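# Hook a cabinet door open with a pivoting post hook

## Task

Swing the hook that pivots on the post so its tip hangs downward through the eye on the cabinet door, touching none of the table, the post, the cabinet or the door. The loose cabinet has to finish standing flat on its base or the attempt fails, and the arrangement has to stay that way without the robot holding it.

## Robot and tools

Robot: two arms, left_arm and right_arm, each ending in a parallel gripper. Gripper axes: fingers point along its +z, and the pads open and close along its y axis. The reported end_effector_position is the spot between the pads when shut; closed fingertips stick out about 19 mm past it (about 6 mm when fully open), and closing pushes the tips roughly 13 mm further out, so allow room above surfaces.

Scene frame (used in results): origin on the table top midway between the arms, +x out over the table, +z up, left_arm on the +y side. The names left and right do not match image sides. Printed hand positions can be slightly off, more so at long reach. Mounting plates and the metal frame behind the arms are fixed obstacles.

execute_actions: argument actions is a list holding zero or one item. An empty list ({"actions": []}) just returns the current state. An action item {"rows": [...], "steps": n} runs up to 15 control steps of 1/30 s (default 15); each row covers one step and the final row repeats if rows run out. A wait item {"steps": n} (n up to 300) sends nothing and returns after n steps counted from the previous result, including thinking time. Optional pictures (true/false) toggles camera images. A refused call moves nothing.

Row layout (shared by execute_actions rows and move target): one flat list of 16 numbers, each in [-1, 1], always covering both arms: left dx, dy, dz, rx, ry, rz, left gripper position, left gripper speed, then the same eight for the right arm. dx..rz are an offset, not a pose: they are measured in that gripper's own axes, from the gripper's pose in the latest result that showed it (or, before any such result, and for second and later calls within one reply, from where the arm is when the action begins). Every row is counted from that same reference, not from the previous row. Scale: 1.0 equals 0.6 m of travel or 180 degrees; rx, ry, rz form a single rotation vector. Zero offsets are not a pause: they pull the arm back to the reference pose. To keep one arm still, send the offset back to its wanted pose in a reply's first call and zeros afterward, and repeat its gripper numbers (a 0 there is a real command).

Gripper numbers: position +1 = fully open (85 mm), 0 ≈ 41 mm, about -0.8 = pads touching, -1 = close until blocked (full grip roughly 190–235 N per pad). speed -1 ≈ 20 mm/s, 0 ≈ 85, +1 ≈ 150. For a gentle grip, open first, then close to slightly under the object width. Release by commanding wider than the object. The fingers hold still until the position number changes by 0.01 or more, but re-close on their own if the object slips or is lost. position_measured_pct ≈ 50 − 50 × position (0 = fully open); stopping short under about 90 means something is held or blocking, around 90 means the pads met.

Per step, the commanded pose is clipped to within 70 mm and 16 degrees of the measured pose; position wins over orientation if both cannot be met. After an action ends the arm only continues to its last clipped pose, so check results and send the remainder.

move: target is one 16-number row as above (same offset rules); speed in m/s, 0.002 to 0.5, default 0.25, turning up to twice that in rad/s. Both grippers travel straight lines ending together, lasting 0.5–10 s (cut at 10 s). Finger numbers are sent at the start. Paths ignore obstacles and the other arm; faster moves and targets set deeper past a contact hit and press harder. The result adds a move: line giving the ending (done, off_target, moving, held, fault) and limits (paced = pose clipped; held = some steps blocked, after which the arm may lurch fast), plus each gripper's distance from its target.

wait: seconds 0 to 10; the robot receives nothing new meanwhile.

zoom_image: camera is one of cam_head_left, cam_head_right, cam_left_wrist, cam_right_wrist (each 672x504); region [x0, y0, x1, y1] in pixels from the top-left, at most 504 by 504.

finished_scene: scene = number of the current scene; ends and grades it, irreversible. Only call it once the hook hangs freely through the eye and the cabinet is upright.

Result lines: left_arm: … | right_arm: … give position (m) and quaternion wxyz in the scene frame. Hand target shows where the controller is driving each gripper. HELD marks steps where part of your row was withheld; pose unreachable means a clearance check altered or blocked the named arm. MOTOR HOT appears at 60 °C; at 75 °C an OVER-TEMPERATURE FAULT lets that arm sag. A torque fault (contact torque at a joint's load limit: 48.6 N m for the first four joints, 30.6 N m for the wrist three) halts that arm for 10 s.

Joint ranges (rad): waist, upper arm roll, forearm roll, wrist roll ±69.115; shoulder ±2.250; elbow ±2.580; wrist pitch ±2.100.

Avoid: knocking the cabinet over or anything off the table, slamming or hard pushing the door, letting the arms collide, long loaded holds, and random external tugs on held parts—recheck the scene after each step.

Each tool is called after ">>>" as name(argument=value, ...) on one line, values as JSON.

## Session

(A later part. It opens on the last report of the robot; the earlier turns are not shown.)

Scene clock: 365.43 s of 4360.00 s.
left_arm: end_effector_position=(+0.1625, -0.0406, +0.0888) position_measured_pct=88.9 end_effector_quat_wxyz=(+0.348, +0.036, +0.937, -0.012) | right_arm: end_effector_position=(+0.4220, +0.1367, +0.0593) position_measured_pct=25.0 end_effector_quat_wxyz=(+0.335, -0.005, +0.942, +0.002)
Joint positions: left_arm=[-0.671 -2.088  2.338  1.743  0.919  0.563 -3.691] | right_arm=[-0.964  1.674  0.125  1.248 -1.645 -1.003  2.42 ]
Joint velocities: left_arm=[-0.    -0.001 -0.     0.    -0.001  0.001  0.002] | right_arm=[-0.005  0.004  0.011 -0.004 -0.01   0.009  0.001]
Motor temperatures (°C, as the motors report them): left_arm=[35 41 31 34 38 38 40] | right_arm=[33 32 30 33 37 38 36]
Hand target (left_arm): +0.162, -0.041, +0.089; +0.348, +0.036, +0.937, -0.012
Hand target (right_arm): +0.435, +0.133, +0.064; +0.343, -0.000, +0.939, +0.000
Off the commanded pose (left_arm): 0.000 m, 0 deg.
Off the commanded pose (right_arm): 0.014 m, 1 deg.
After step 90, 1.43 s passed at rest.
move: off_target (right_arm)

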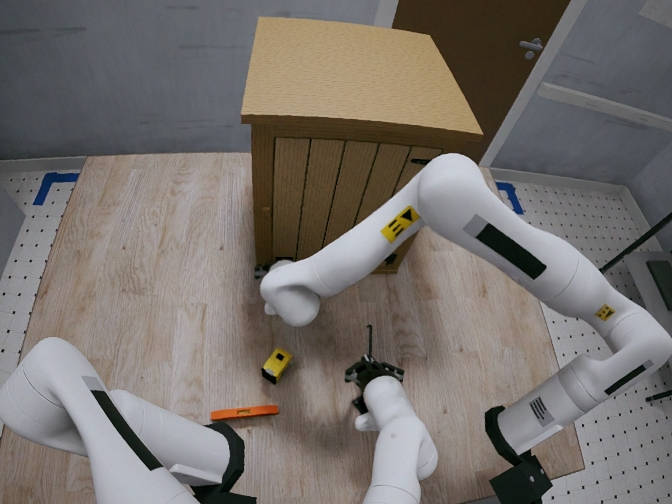

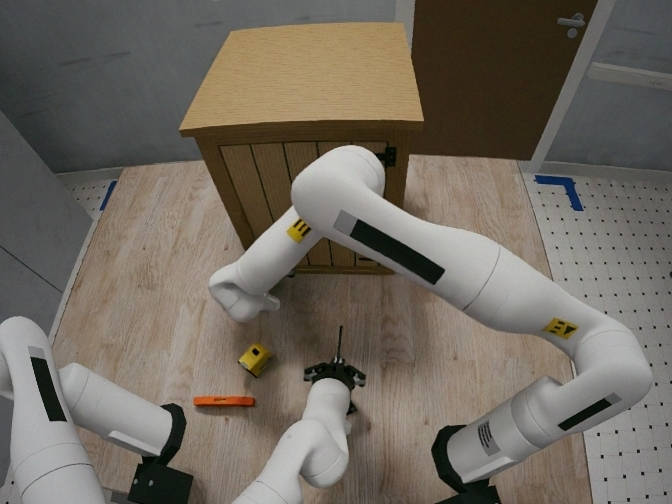

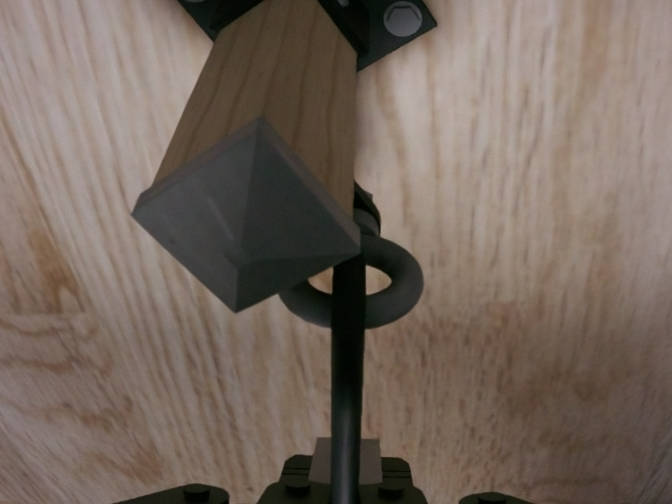

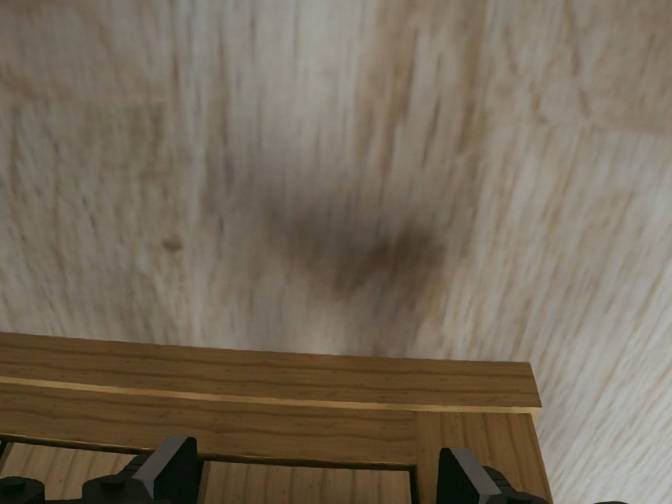

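>>> move(target=[0,0,0,0,0,0,-1,-0.3, -0.0097,-0.006,-0.0348,0,0,0,0.5,0], speed=0.03)

>>> move(target=[0,0,0,0,0,0,-1,-0.3, 0,0,0,0,0,0,-1,-0.5], speed=0.03)

Scene clock: 378.17 s of 4360.00 s.
left_arm: end_effector_position=(+0.1625, -0.0406, +0.0888) position_measured_pct=88.9 end_effector_quat_wxyz=(+0.348, +0.036, +0.937, -0.012) | right_arm: end_effector_position=(+0.4134, +0.1329, +0.0790) position_measured_pct=25.0 end_effector_quat_wxyz=(+0.335, -0.005, +0.942, +0.002)
Joint positions: left_arm=[-0.671 -2.088  2.338  1.743  0.919  0.563 -3.691] | right_arm=[-0.992  1.636  0.115  1.298 -1.658 -1.016  2.409]
Joint velocities: left_arm=[ 0.001 -0.001  0.    -0.     0.001 -0.001 -0.001] | right_arm=[-0.001 -0.003  0.     0.002  0.    -0.     0.   ]
Motor temperatures (°C, as the motors report them): left_arm=[35 41 31 34 38 38 40] | right_arm=[33 33 30 33 37 38 36]
Hand target (left_arm): +0.162, -0.041, +0.089; +0.348, +0.036, +0.937, -0.012
Hand target (right_arm): +0.413, +0.133, +0.079; +0.335, -0.005, +0.942, +0.002
Off the commanded pose (left_arm): 0.000 m, 0 deg.
Off the commanded pose (right_arm): 0.000 m, 0 deg.
After step 90, 8.73 s passed at rest.
move: done

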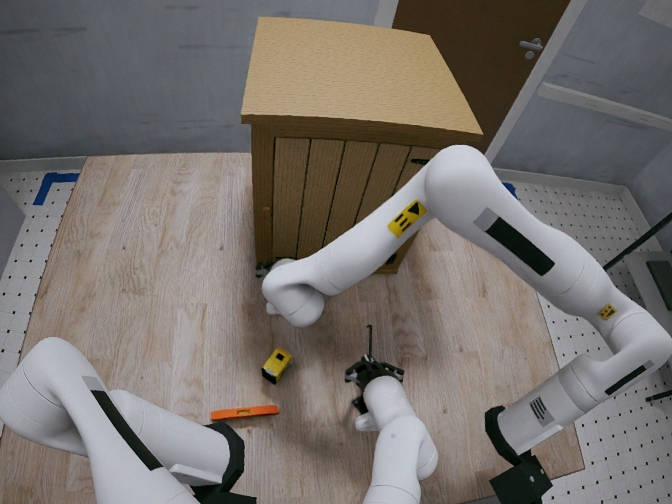

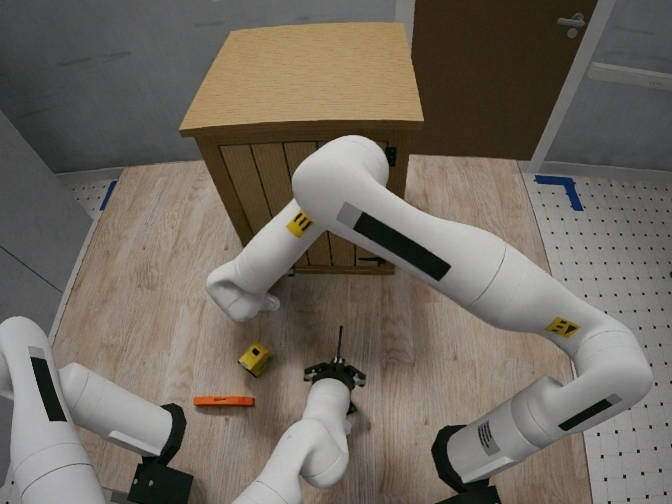

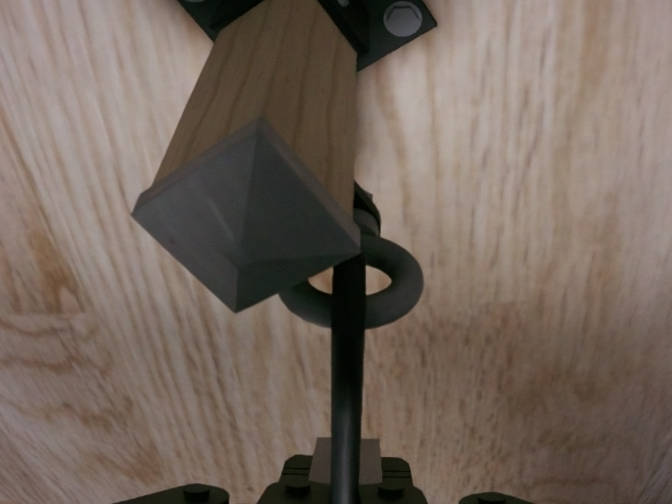

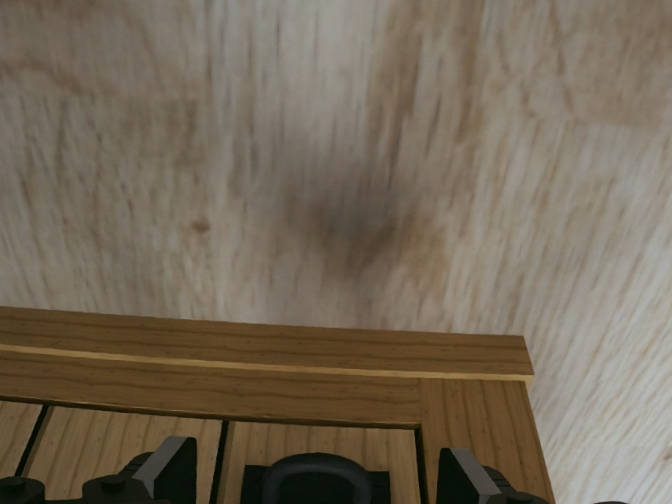

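Scene clock: 379.30 s of 4360.00 s.
left_arm: end_effector_position=(+0.1625, -0.0406, +0.0888) position_measured_pct=88.9 end_effector_quat_wxyz=(+0.348, +0.036, +0.937, -0.012) | right_arm: end_effector_position=(+0.4130, +0.1329, +0.0796) position_measured_pct=66.7 end_effector_quat_wxyz=(+0.335, -0.005, +0.942, +0.002)
Joint positions: left_arm=[-0.671 -2.088  2.338  1.743  0.919  0.563 -3.691] | right_arm=[-0.993  1.635  0.114  1.299 -1.659 -1.017  2.409]
Joint velocities: left_arm=[-0.001  0.001  0.    -0.    -0.001 -0.001  0.001] | right_arm=[ 0.     0.    -0.001 -0.     0.001 -0.001 -0.001]
Motor temperatures (°C, as the motors report them): left_arm=[35 41 31 34 38 38 40] | right_arm=[33 33 30 33 37 38 36]
Hand target (left_arm): +0.162, -0.041, +0.089; +0.348, +0.036, +0.937, -0.012
Hand target (right_arm): +0.413, +0.133, +0.079; +0.335, -0.005, +0.942, +0.002
Off the commanded pose (left_arm): 0.000 m, 0 deg.
Off the commanded pose (right_arm): 0.001 m, 0 deg.
move: done

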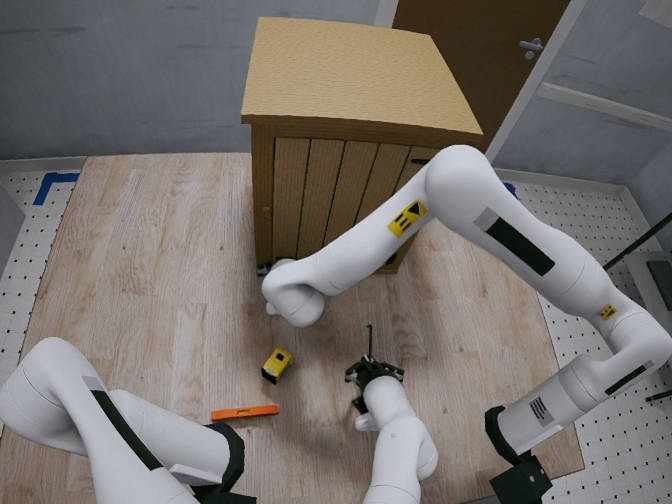

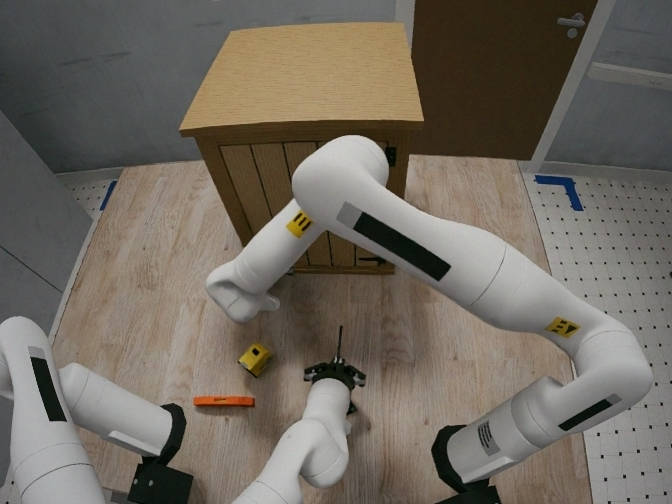

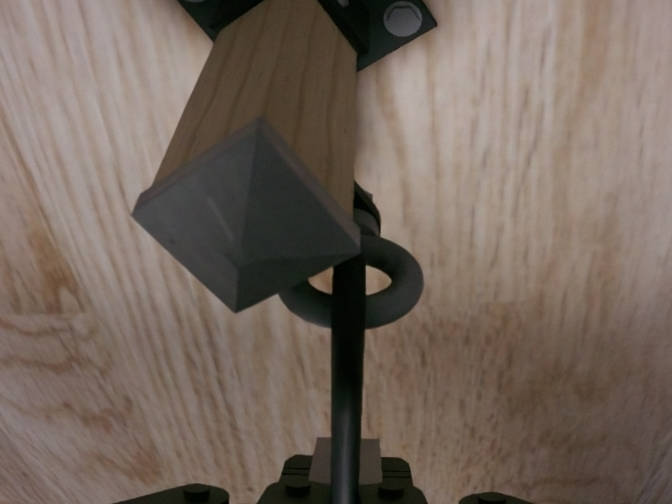

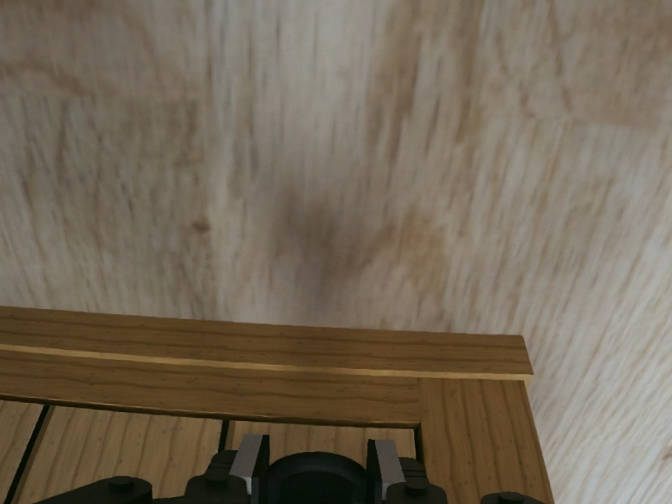

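>>> move(target=[0,0,0,0,0,0,-1,-0.3, 0.0675,-0.0152,-0.0549,-0.0421,0,-0.0517,-1,-0.5], speed=0.04)

>>> move(target=[0,0,0,0,0,0,-1,-0.3, 0.0675,-0.0152,-0.0549,-0.0421,0,-0.0517,-1,-0.5], speed=0.05)

Scene clock: 400.27 s of 4360.00 s.
left_arm: end_effector_position=(+0.1625, -0.0406, +0.0888) position_measured_pct=88.9 end_effector_quat_wxyz=(+0.348, +0.036, +0.937, -0.012) | right_arm: end_effector_position=(+0.3601, +0.1235, +0.0795) position_measured_pct=66.7 end_effector_quat_wxyz=(+0.332, -0.103, +0.937, +0.037)
Joint positions: left_arm=[-0.671 -2.088  2.338  1.743  0.919  0.563 -3.691] | right_arm=[-1.065  1.595  0.124  1.555 -1.467 -0.922  2.251]
Joint velocities: left_arm=[-0.001  0.    -0.    -0.    -0.    -0.    -0.   ] | right_arm=[-0.002 -0.001  0.002  0.005  0.003  0.003 -0.004]
Motor temperatures (°C, as the motors report them): left_arm=[35 41 31 34 38 38 40] | right_arm=[33 34 30 33 37 38 36]
Hand target (left_arm): +0.162, -0.041, +0.089; +0.348, +0.036, +0.937, -0.012
Hand target (right_arm): +0.361, +0.123, +0.080; +0.333, -0.103, +0.936, +0.037
Off the commanded pose (left_arm): 0.000 m, 0 deg.
Off the commanded pose (right_arm): 0.001 m, 0 deg.
After step 90, 15.10 s passed at rest.
move: done

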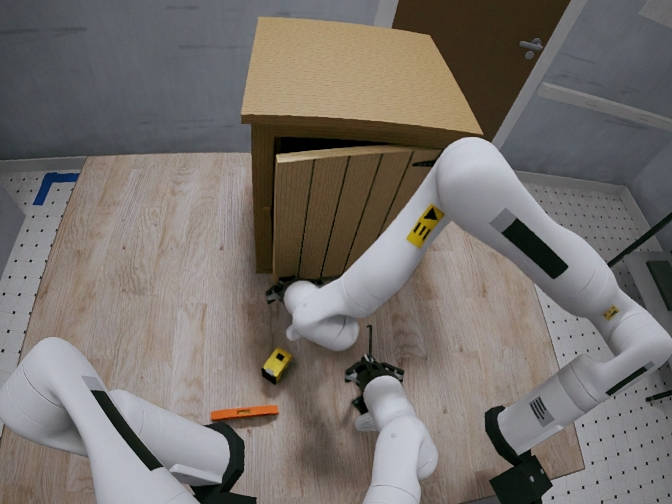

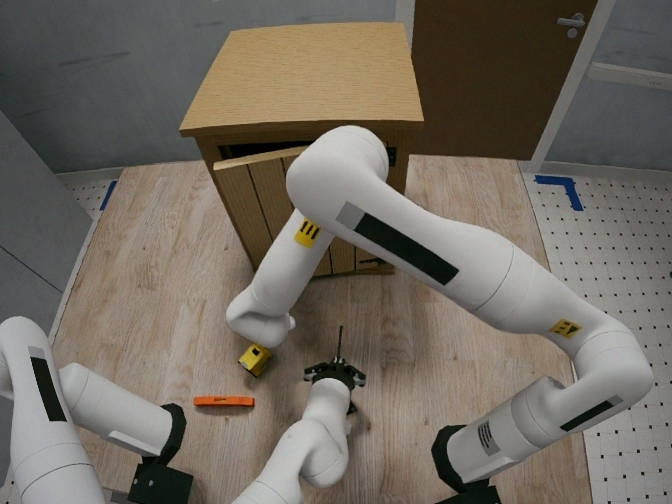

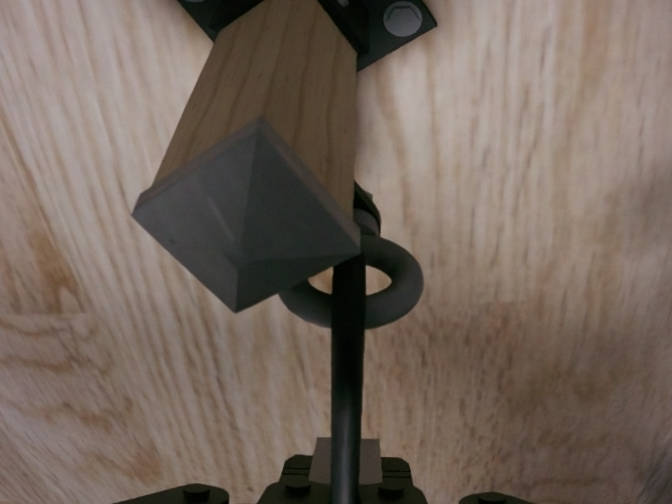

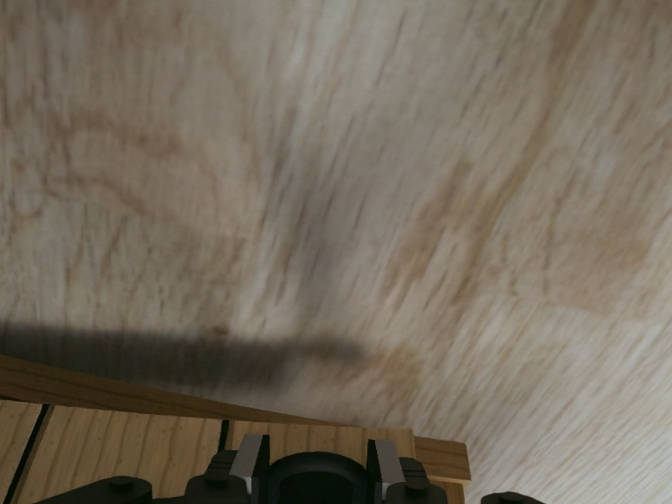

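Scene clock: 402.63 s of 4360.00 s.
left_arm: end_effector_position=(+0.1625, -0.0406, +0.0888) position_measured_pct=88.9 end_effector_quat_wxyz=(+0.348, +0.036, +0.937, -0.012) | right_arm: end_effector_position=(+0.3098, +0.1036, +0.0794) position_measured_pct=66.7 end_effector_quat_wxyz=(+0.326, -0.200, +0.921, +0.073)
Joint positions: left_arm=[-0.671 -2.088  2.338  1.743  0.92   0.563 -3.691] | right_arm=[-1.111  1.569  0.117  1.796 -1.211 -0.896  2.068]
Joint velocities: left_arm=[ 0.    -0.    -0.    -0.001 -0.     0.001  0.001] | right_arm=[-0.002 -0.     0.002  0.004  0.004  0.001 -0.004]
Motor temperatures (°C, as the motors report them): left_arm=[35 41 31 34 38 38 40] | right_arm=[33 34 30 33 37 38 36]
Hand target (left_arm): +0.162, -0.041, +0.089; +0.348, +0.036, +0.937, -0.012
Hand target (right_arm): +0.311, +0.103, +0.080; +0.327, -0.200, +0.921, +0.072
Off the commanded pose (left_arm): 0.000 m, 0 deg.
Off the commanded pose (right_arm): 0.001 m, 0 deg.
move: done

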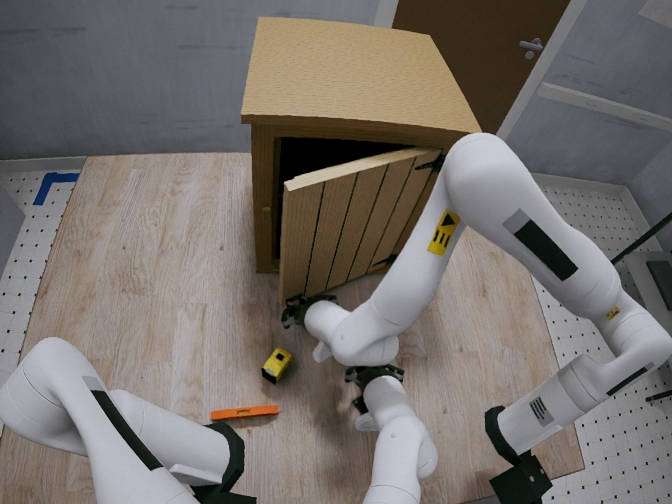

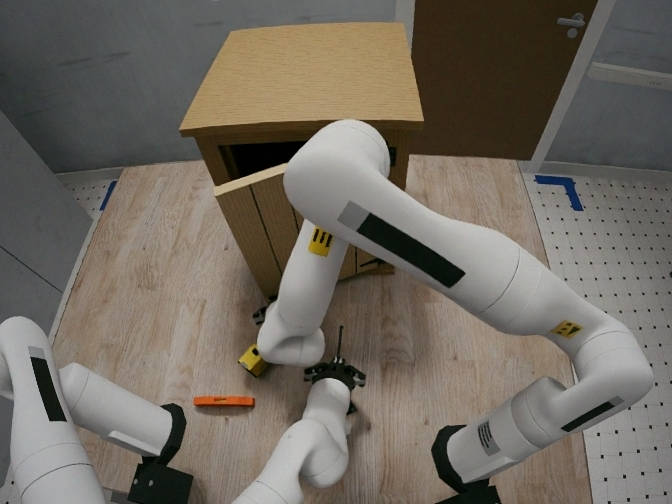

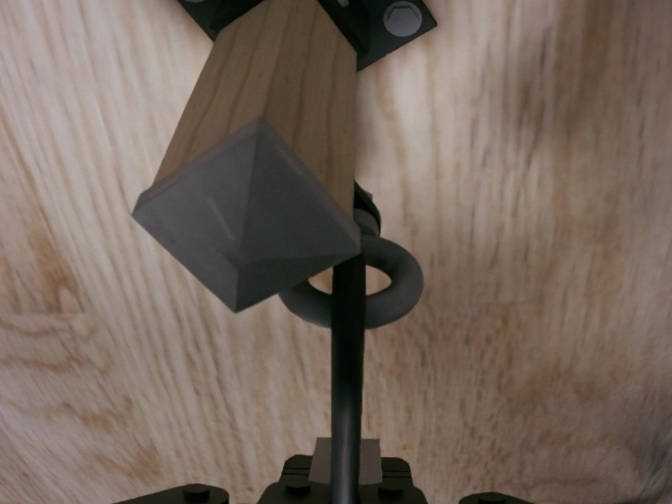

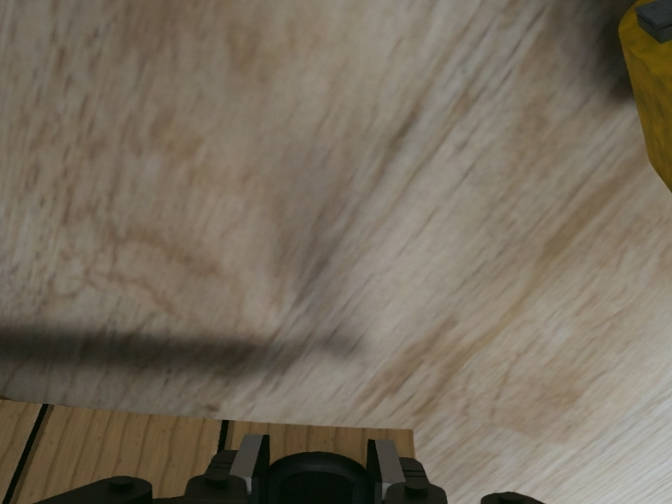

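>>> move(target=[0,0,0,0,0,0,-1,-0.3, 0,0,0,0,0,0,0.4,0], speed=0.05)

>>> move(target=[0,0,0,0,0,0,-1,-0.3, -0.05,0,-0.1,0,0.217,0,0.4,0], speed=0.08)

Scene clock: 416.37 s of 4360.00 s.
left_arm: end_effector_position=(+0.1625, -0.0406, +0.0888) position_measured_pct=88.9 end_effector_quat_wxyz=(+0.348, +0.036, +0.937, -0.012) | right_arm: end_effector_position=(+0.3098, +0.1036, +0.0794) position_measured_pct=29.8 end_effector_quat_wxyz=(+0.326, -0.200, +0.921, +0.073)
Joint positions: left_arm=[-0.671 -2.088  2.338  1.743  0.92   0.563 -3.691] | right_arm=[-1.111  1.569  0.117  1.796 -1.211 -0.896  2.068]
Joint velocities: left_arm=[-0.    -0.     0.     0.002  0.    -0.001 -0.   ] | right_arm=[-0.     0.001 -0.001 -0.    -0.     0.001 -0.   ]
Motor temperatures (°C, as the motors report them): left_arm=[35 41 31 34 38 38 40] | right_arm=[33 34 30 33 37 38 36]
Hand target (left_arm): +0.162, -0.041, +0.089; +0.348, +0.036, +0.937, -0.012
Hand target (right_arm): +0.310, +0.104, +0.079; +0.326, -0.200, +0.921, +0.073
Off the commanded pose (left_arm): 0.000 m, 0 deg.
Off the commanded pose (right_arm): 0.000 m, 0 deg.
After step 90, 9.97 s passed at rest.
move: done

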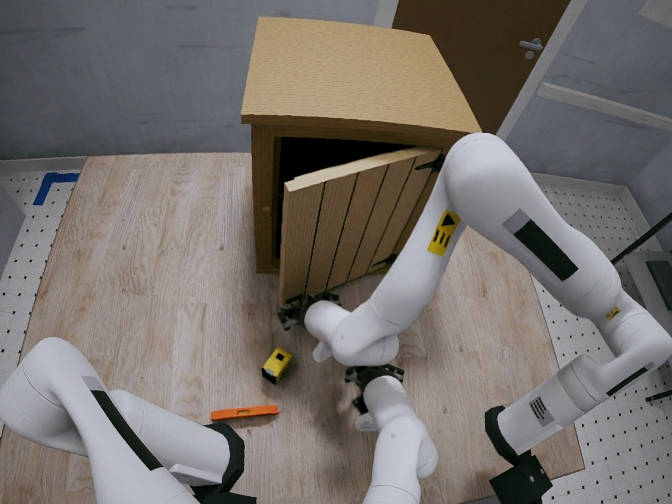

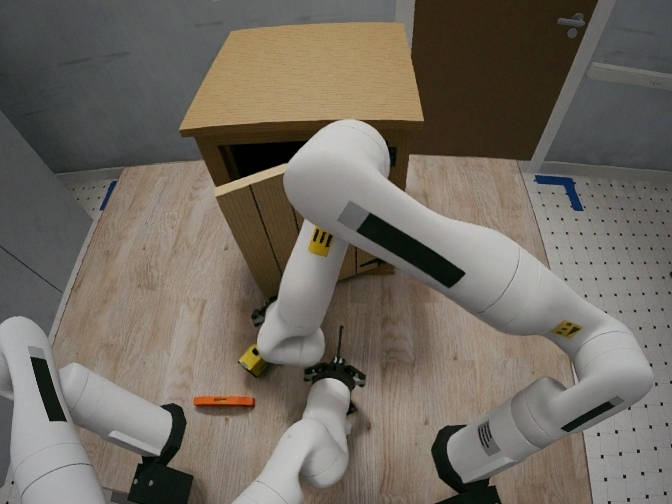

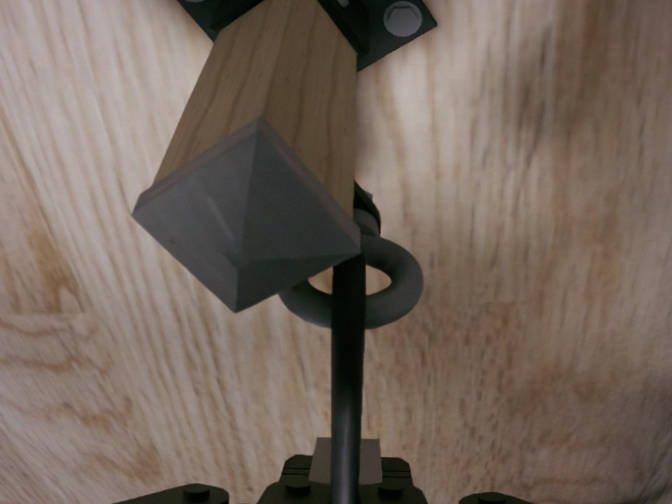

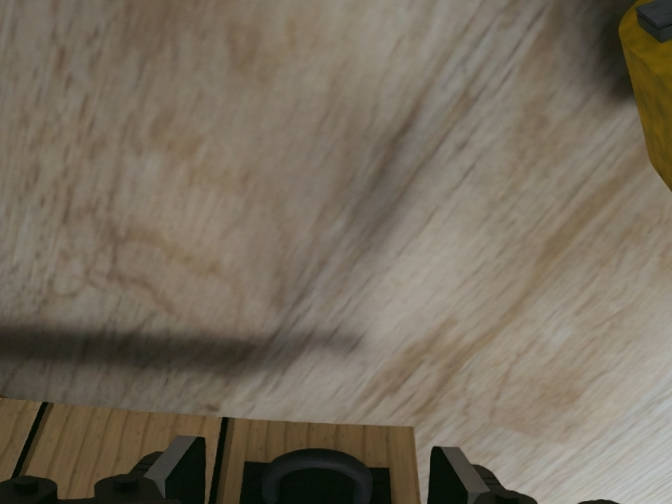

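Scene clock: 420.90 s of 4360.00 s.
left_arm: end_effector_position=(+0.1625, -0.0406, +0.0888) position_measured_pct=88.9 end_effector_quat_wxyz=(+0.348, +0.036, +0.937, -0.012) | right_arm: end_effector_position=(+0.2959, +0.0969, +0.1442) position_measured_pct=29.8 end_effector_quat_wxyz=(-0.002, -0.213, +0.977, +0.001)
Joint positions: left_arm=[-0.671 -2.088  2.338  1.743  0.92   0.563 -3.691] | right_arm=[-0.782  1.333 -0.228  1.368 -2.209 -1.053  3.38 ]
Joint velocities: left_arm=[ 0.    -0.    -0.     0.001 -0.     0.001  0.002] | right_arm=[ 0.004  0.002 -0.001 -0.006 -0.005 -0.005  0.006]
Motor temperatures (°C, as the motors report them): left_arm=[35 41 31 34 38 38 40] | right_arm=[33 34 30 32 37 38 36]
Hand target (left_arm): +0.162, -0.041, +0.089; +0.348, +0.036, +0.937, -0.012
Hand target (right_arm): +0.296, +0.097, +0.144; -0.002, -0.213, +0.977, +0.001
Off the commanded pose (left_arm): 0.000 m, 0 deg.
Off the commanded pose (right_arm): 0.001 m, 0 deg.
move: done

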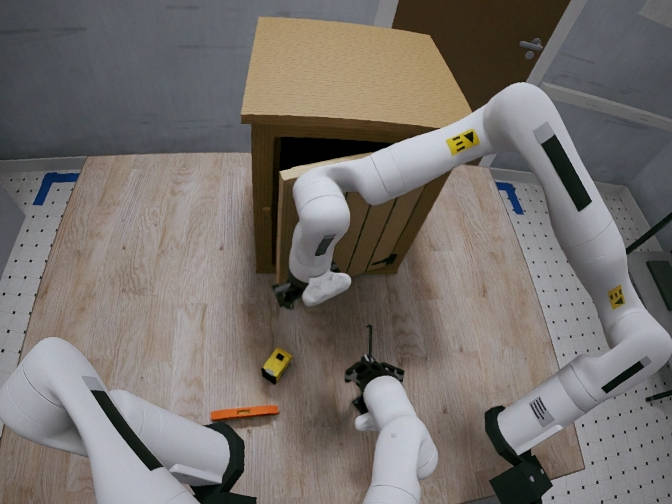

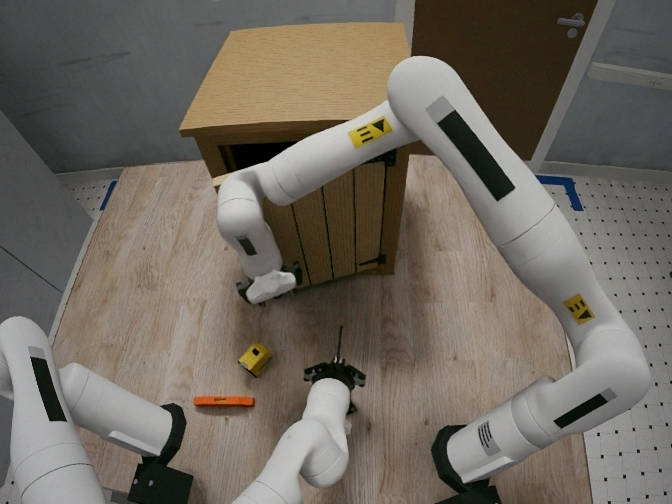

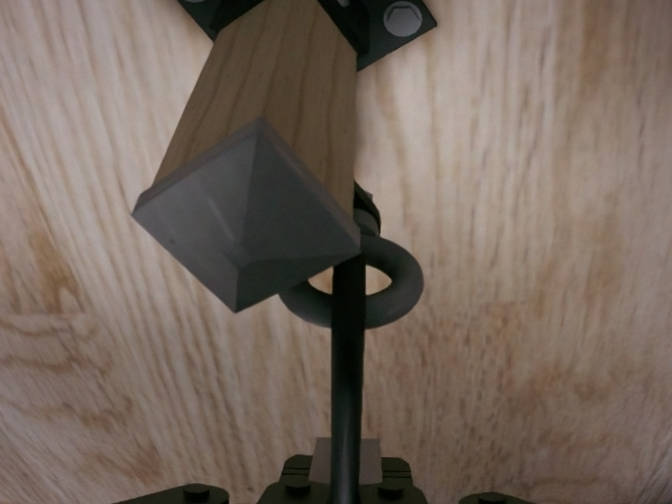

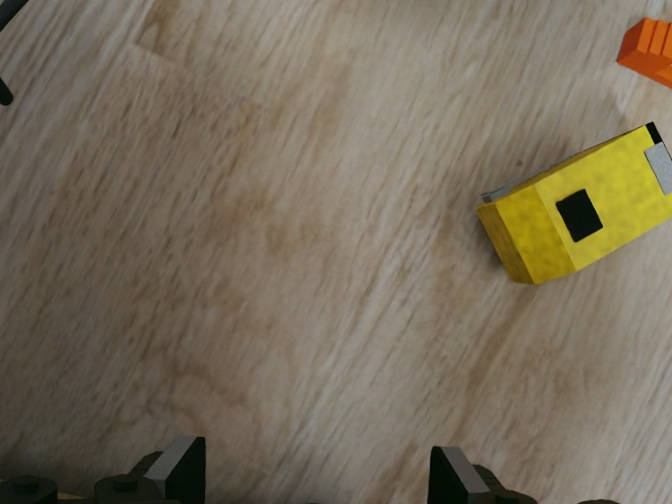

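>>> move(target=[0,0,0,0,0,0,-1,-0.3, 0.08,0,-0.66,0,0,0,0.4,0], speed=0.15)

Scene clock: 428.67 s of 4360.00 s.
left_arm: end_effector_position=(+0.1625, -0.0406, +0.0888) position_measured_pct=88.9 end_effector_quat_wxyz=(+0.348, +0.036, +0.937, -0.012) | right_arm: end_effector_position=(+0.2553, +0.0749, +0.5403) position_measured_pct=29.8 end_effector_quat_wxyz=(-0.001, -0.212, +0.977, +0.001)
Joint positions: left_arm=[-0.671 -2.088  2.338  1.743  0.92   0.563 -3.691] | right_arm=[-1.132  1.011 -0.372  0.872 -2.494 -1.852  3.56 ]
Joint velocities: left_arm=[-0.    -0.001  0.     0.001 -0.     0.002  0.003] | right_arm=[-0.004  0.006  0.001 -0.007  0.    -0.002  0.001]
Motor temperatures (°C, as the motors report them): left_arm=[35 41 31 34 38 38 40] | right_arm=[33 34 30 32 37 38 36]
Hand target (left_arm): +0.162, -0.041, +0.089; +0.348, +0.036, +0.937, -0.012
Hand target (right_arm): +0.255, +0.075, +0.540; -0.001, -0.212, +0.977, +0.001
Off the commanded pose (left_arm): 0.000 m, 0 deg.
Off the commanded pose (right_arm): 0.002 m, 0 deg.
After step 90, 1.70 s passed at rest.
move: done

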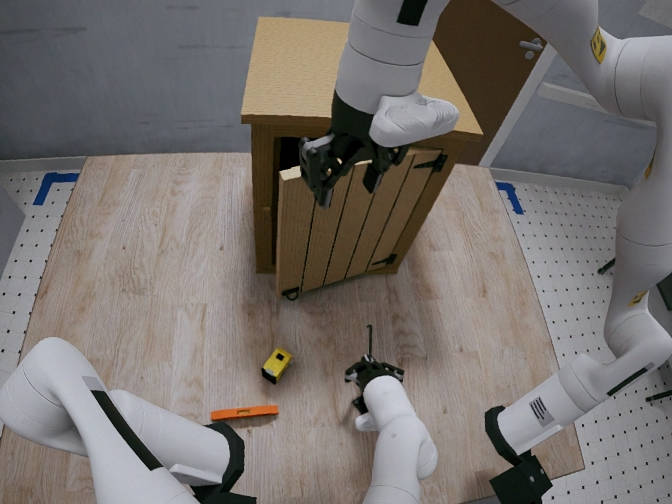

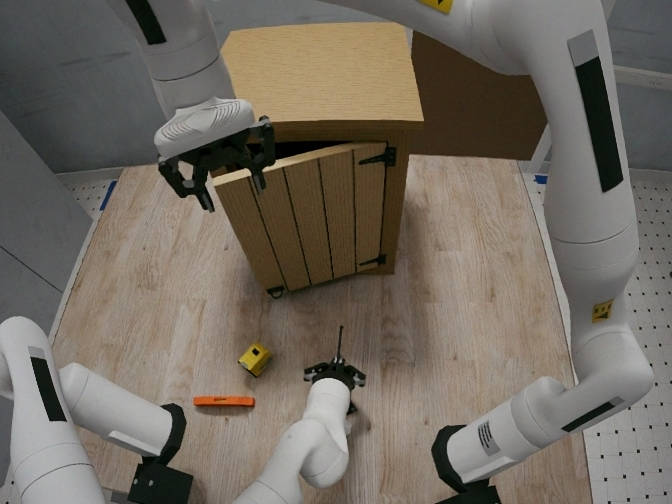

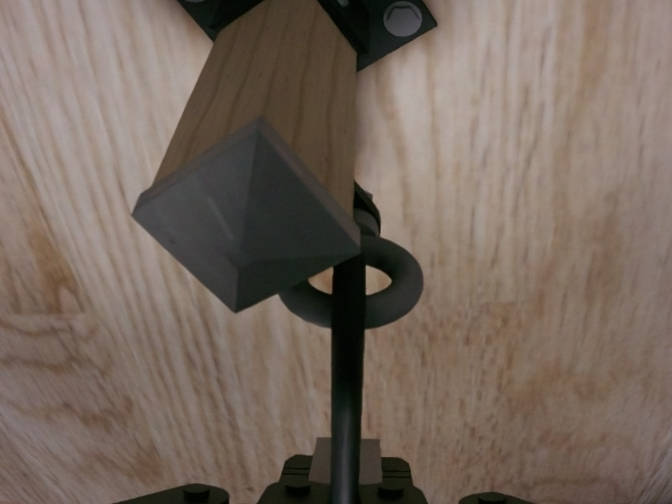

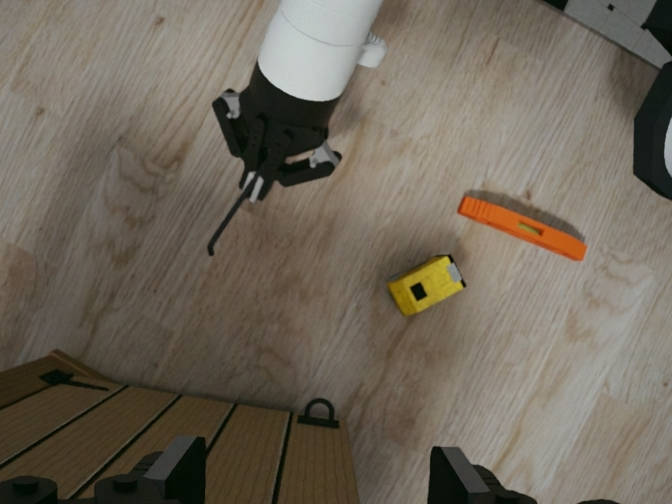

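>>> move(target=[0,0,0,0,0,0,-1,-0.3, -0.215,-0.0135,0,0,0,0.547,-0.1,0], speed=0.3)

Scene clock: 450.90 s of 4360.00 s.
left_arm: end_effector_position=(+0.1625, -0.0406, +0.0888) position_measured_pct=88.9 end_effector_quat_wxyz=(+0.348, +0.036, +0.937, -0.012) | right_arm: end_effector_position=(+0.3751, +0.1204, +0.5401) position_measured_pct=54.8 end_effector_quat_wxyz=(-0.004, +0.602, +0.799, +0.019)
Joint positions: left_arm=[-0.671 -2.089  2.338  1.743  0.92   0.563 -3.691] | right_arm=[-1.122  1.341 -0.049  0.04  -2.541 -2.101  2.353]
Joint velocities: left_arm=[-0.    -0.    -0.    -0.001  0.    -0.001  0.   ] | right_arm=[-0.     0.007  0.023 -0.004 -0.024 -0.    -0.003]
Motor temperatures (°C, as the motors report them): left_arm=[35 41 31 34 38 38 40] | right_arm=[33 34 30 33 37 38 36]
Hand target (left_arm): +0.162, -0.041, +0.089; +0.348, +0.036, +0.937, -0.012
Hand target (right_arm): +0.375, +0.121, +0.540; -0.004, +0.602, +0.799, +0.019
Off the commanded pose (left_arm): 0.000 m, 0 deg.
Off the commanded pose (right_arm): 0.001 m, 2 deg.
joint sent to its limit (right arm) — the command would take joint 6 (wrist pitch) past its lower limit, so that joint was sent only as far as its limit.
After step 90, 15.93 s passed at rest.
move: done

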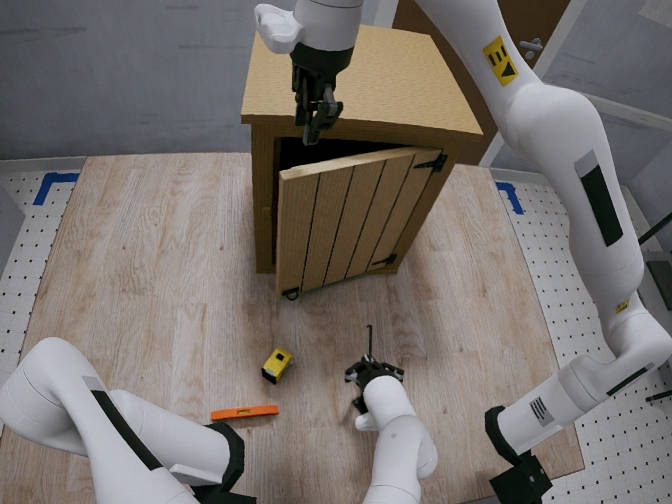

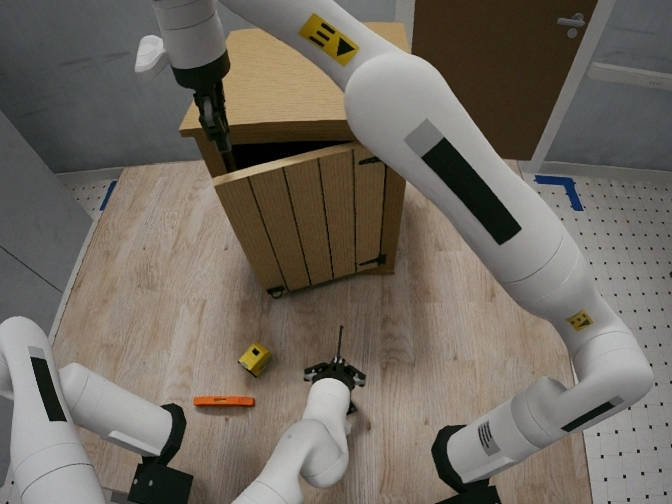

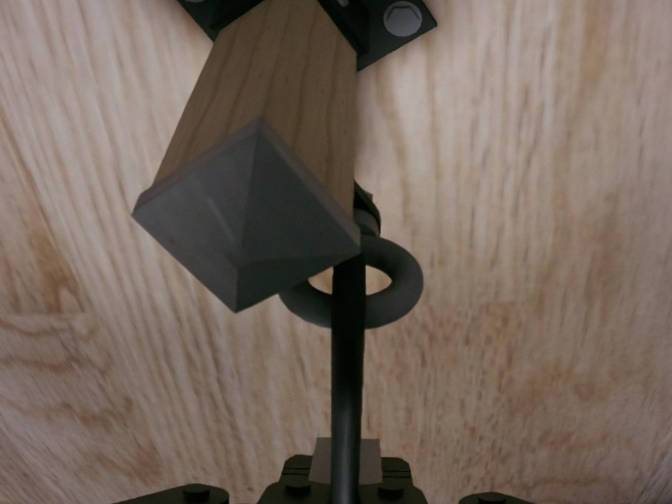

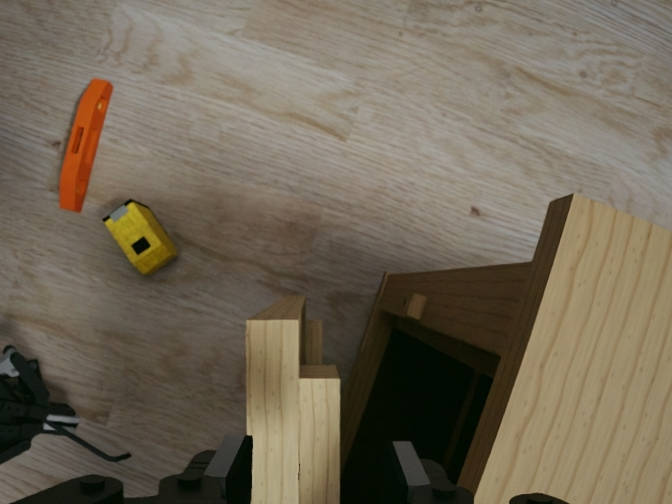

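>>> move(target=[0,0,0,0,0,0,-1,-0.3, 0,-0.021,0.11,0,0,0,0.2,0], speed=0.08)

Scene clock: 459.87 s of 4360.00 s.
left_arm: end_effector_position=(+0.1625, -0.0406, +0.0888) position_measured_pct=88.9 end_effector_quat_wxyz=(+0.348, +0.036, +0.937, -0.012) | right_arm: end_effector_position=(+0.3612, +0.1208, +0.4740) position_measured_pct=40.1 end_effector_quat_wxyz=(-0.005, +0.599, +0.800, +0.019)
Joint positions: left_arm=[-0.671 -2.089  2.338  1.743  0.92   0.563 -3.691] | right_arm=[-1.067  1.149 -0.105  0.664 -2.573 -1.731  2.127]
Joint velocities: left_arm=[ 0.    -0.     0.     0.002 -0.    -0.001 -0.001] | right_arm=[ 0.001 -0.007  0.001  0.012 -0.003  0.009 -0.002]
Motor temperatures (°C, as the motors report them): left_arm=[35 41 31 34 38 38 40] | right_arm=[33 35 30 33 37 38 36]
Hand target (left_arm): +0.162, -0.041, +0.089; +0.348, +0.036, +0.937, -0.012
Hand target (right_arm): +0.364, +0.119, +0.473; -0.004, +0.602, +0.799, +0.019
Off the commanded pose (left_arm): 0.000 m, 0 deg.
Off the commanded pose (right_arm): 0.003 m, 0 deg.
After step 90, 4.70 s passed at rest.
move: done

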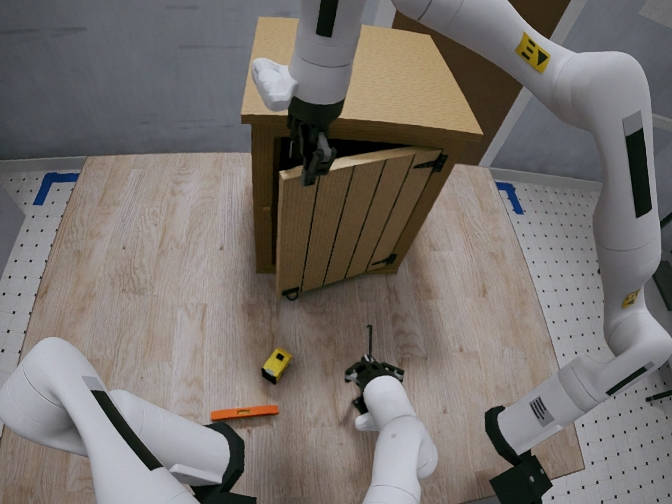

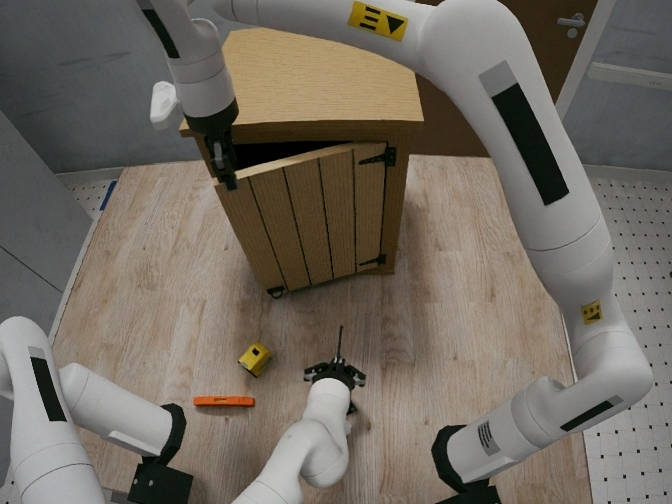

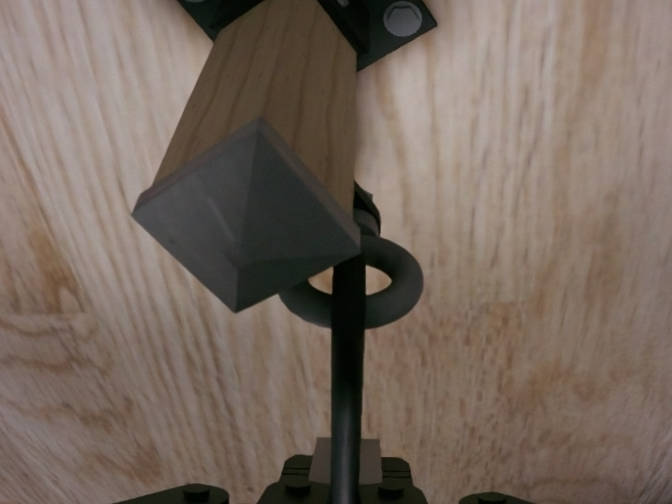

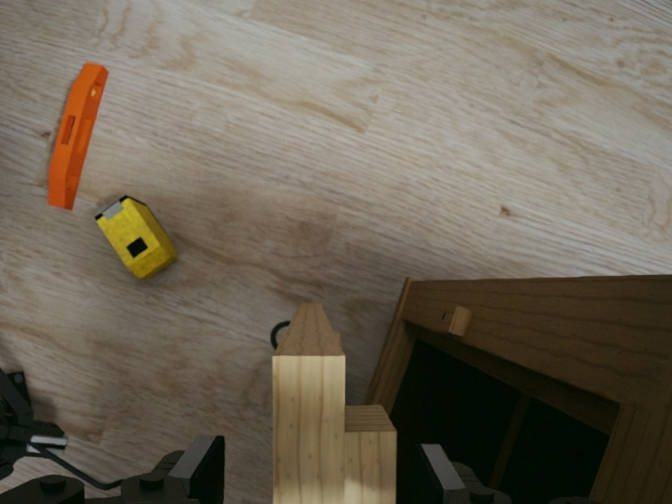

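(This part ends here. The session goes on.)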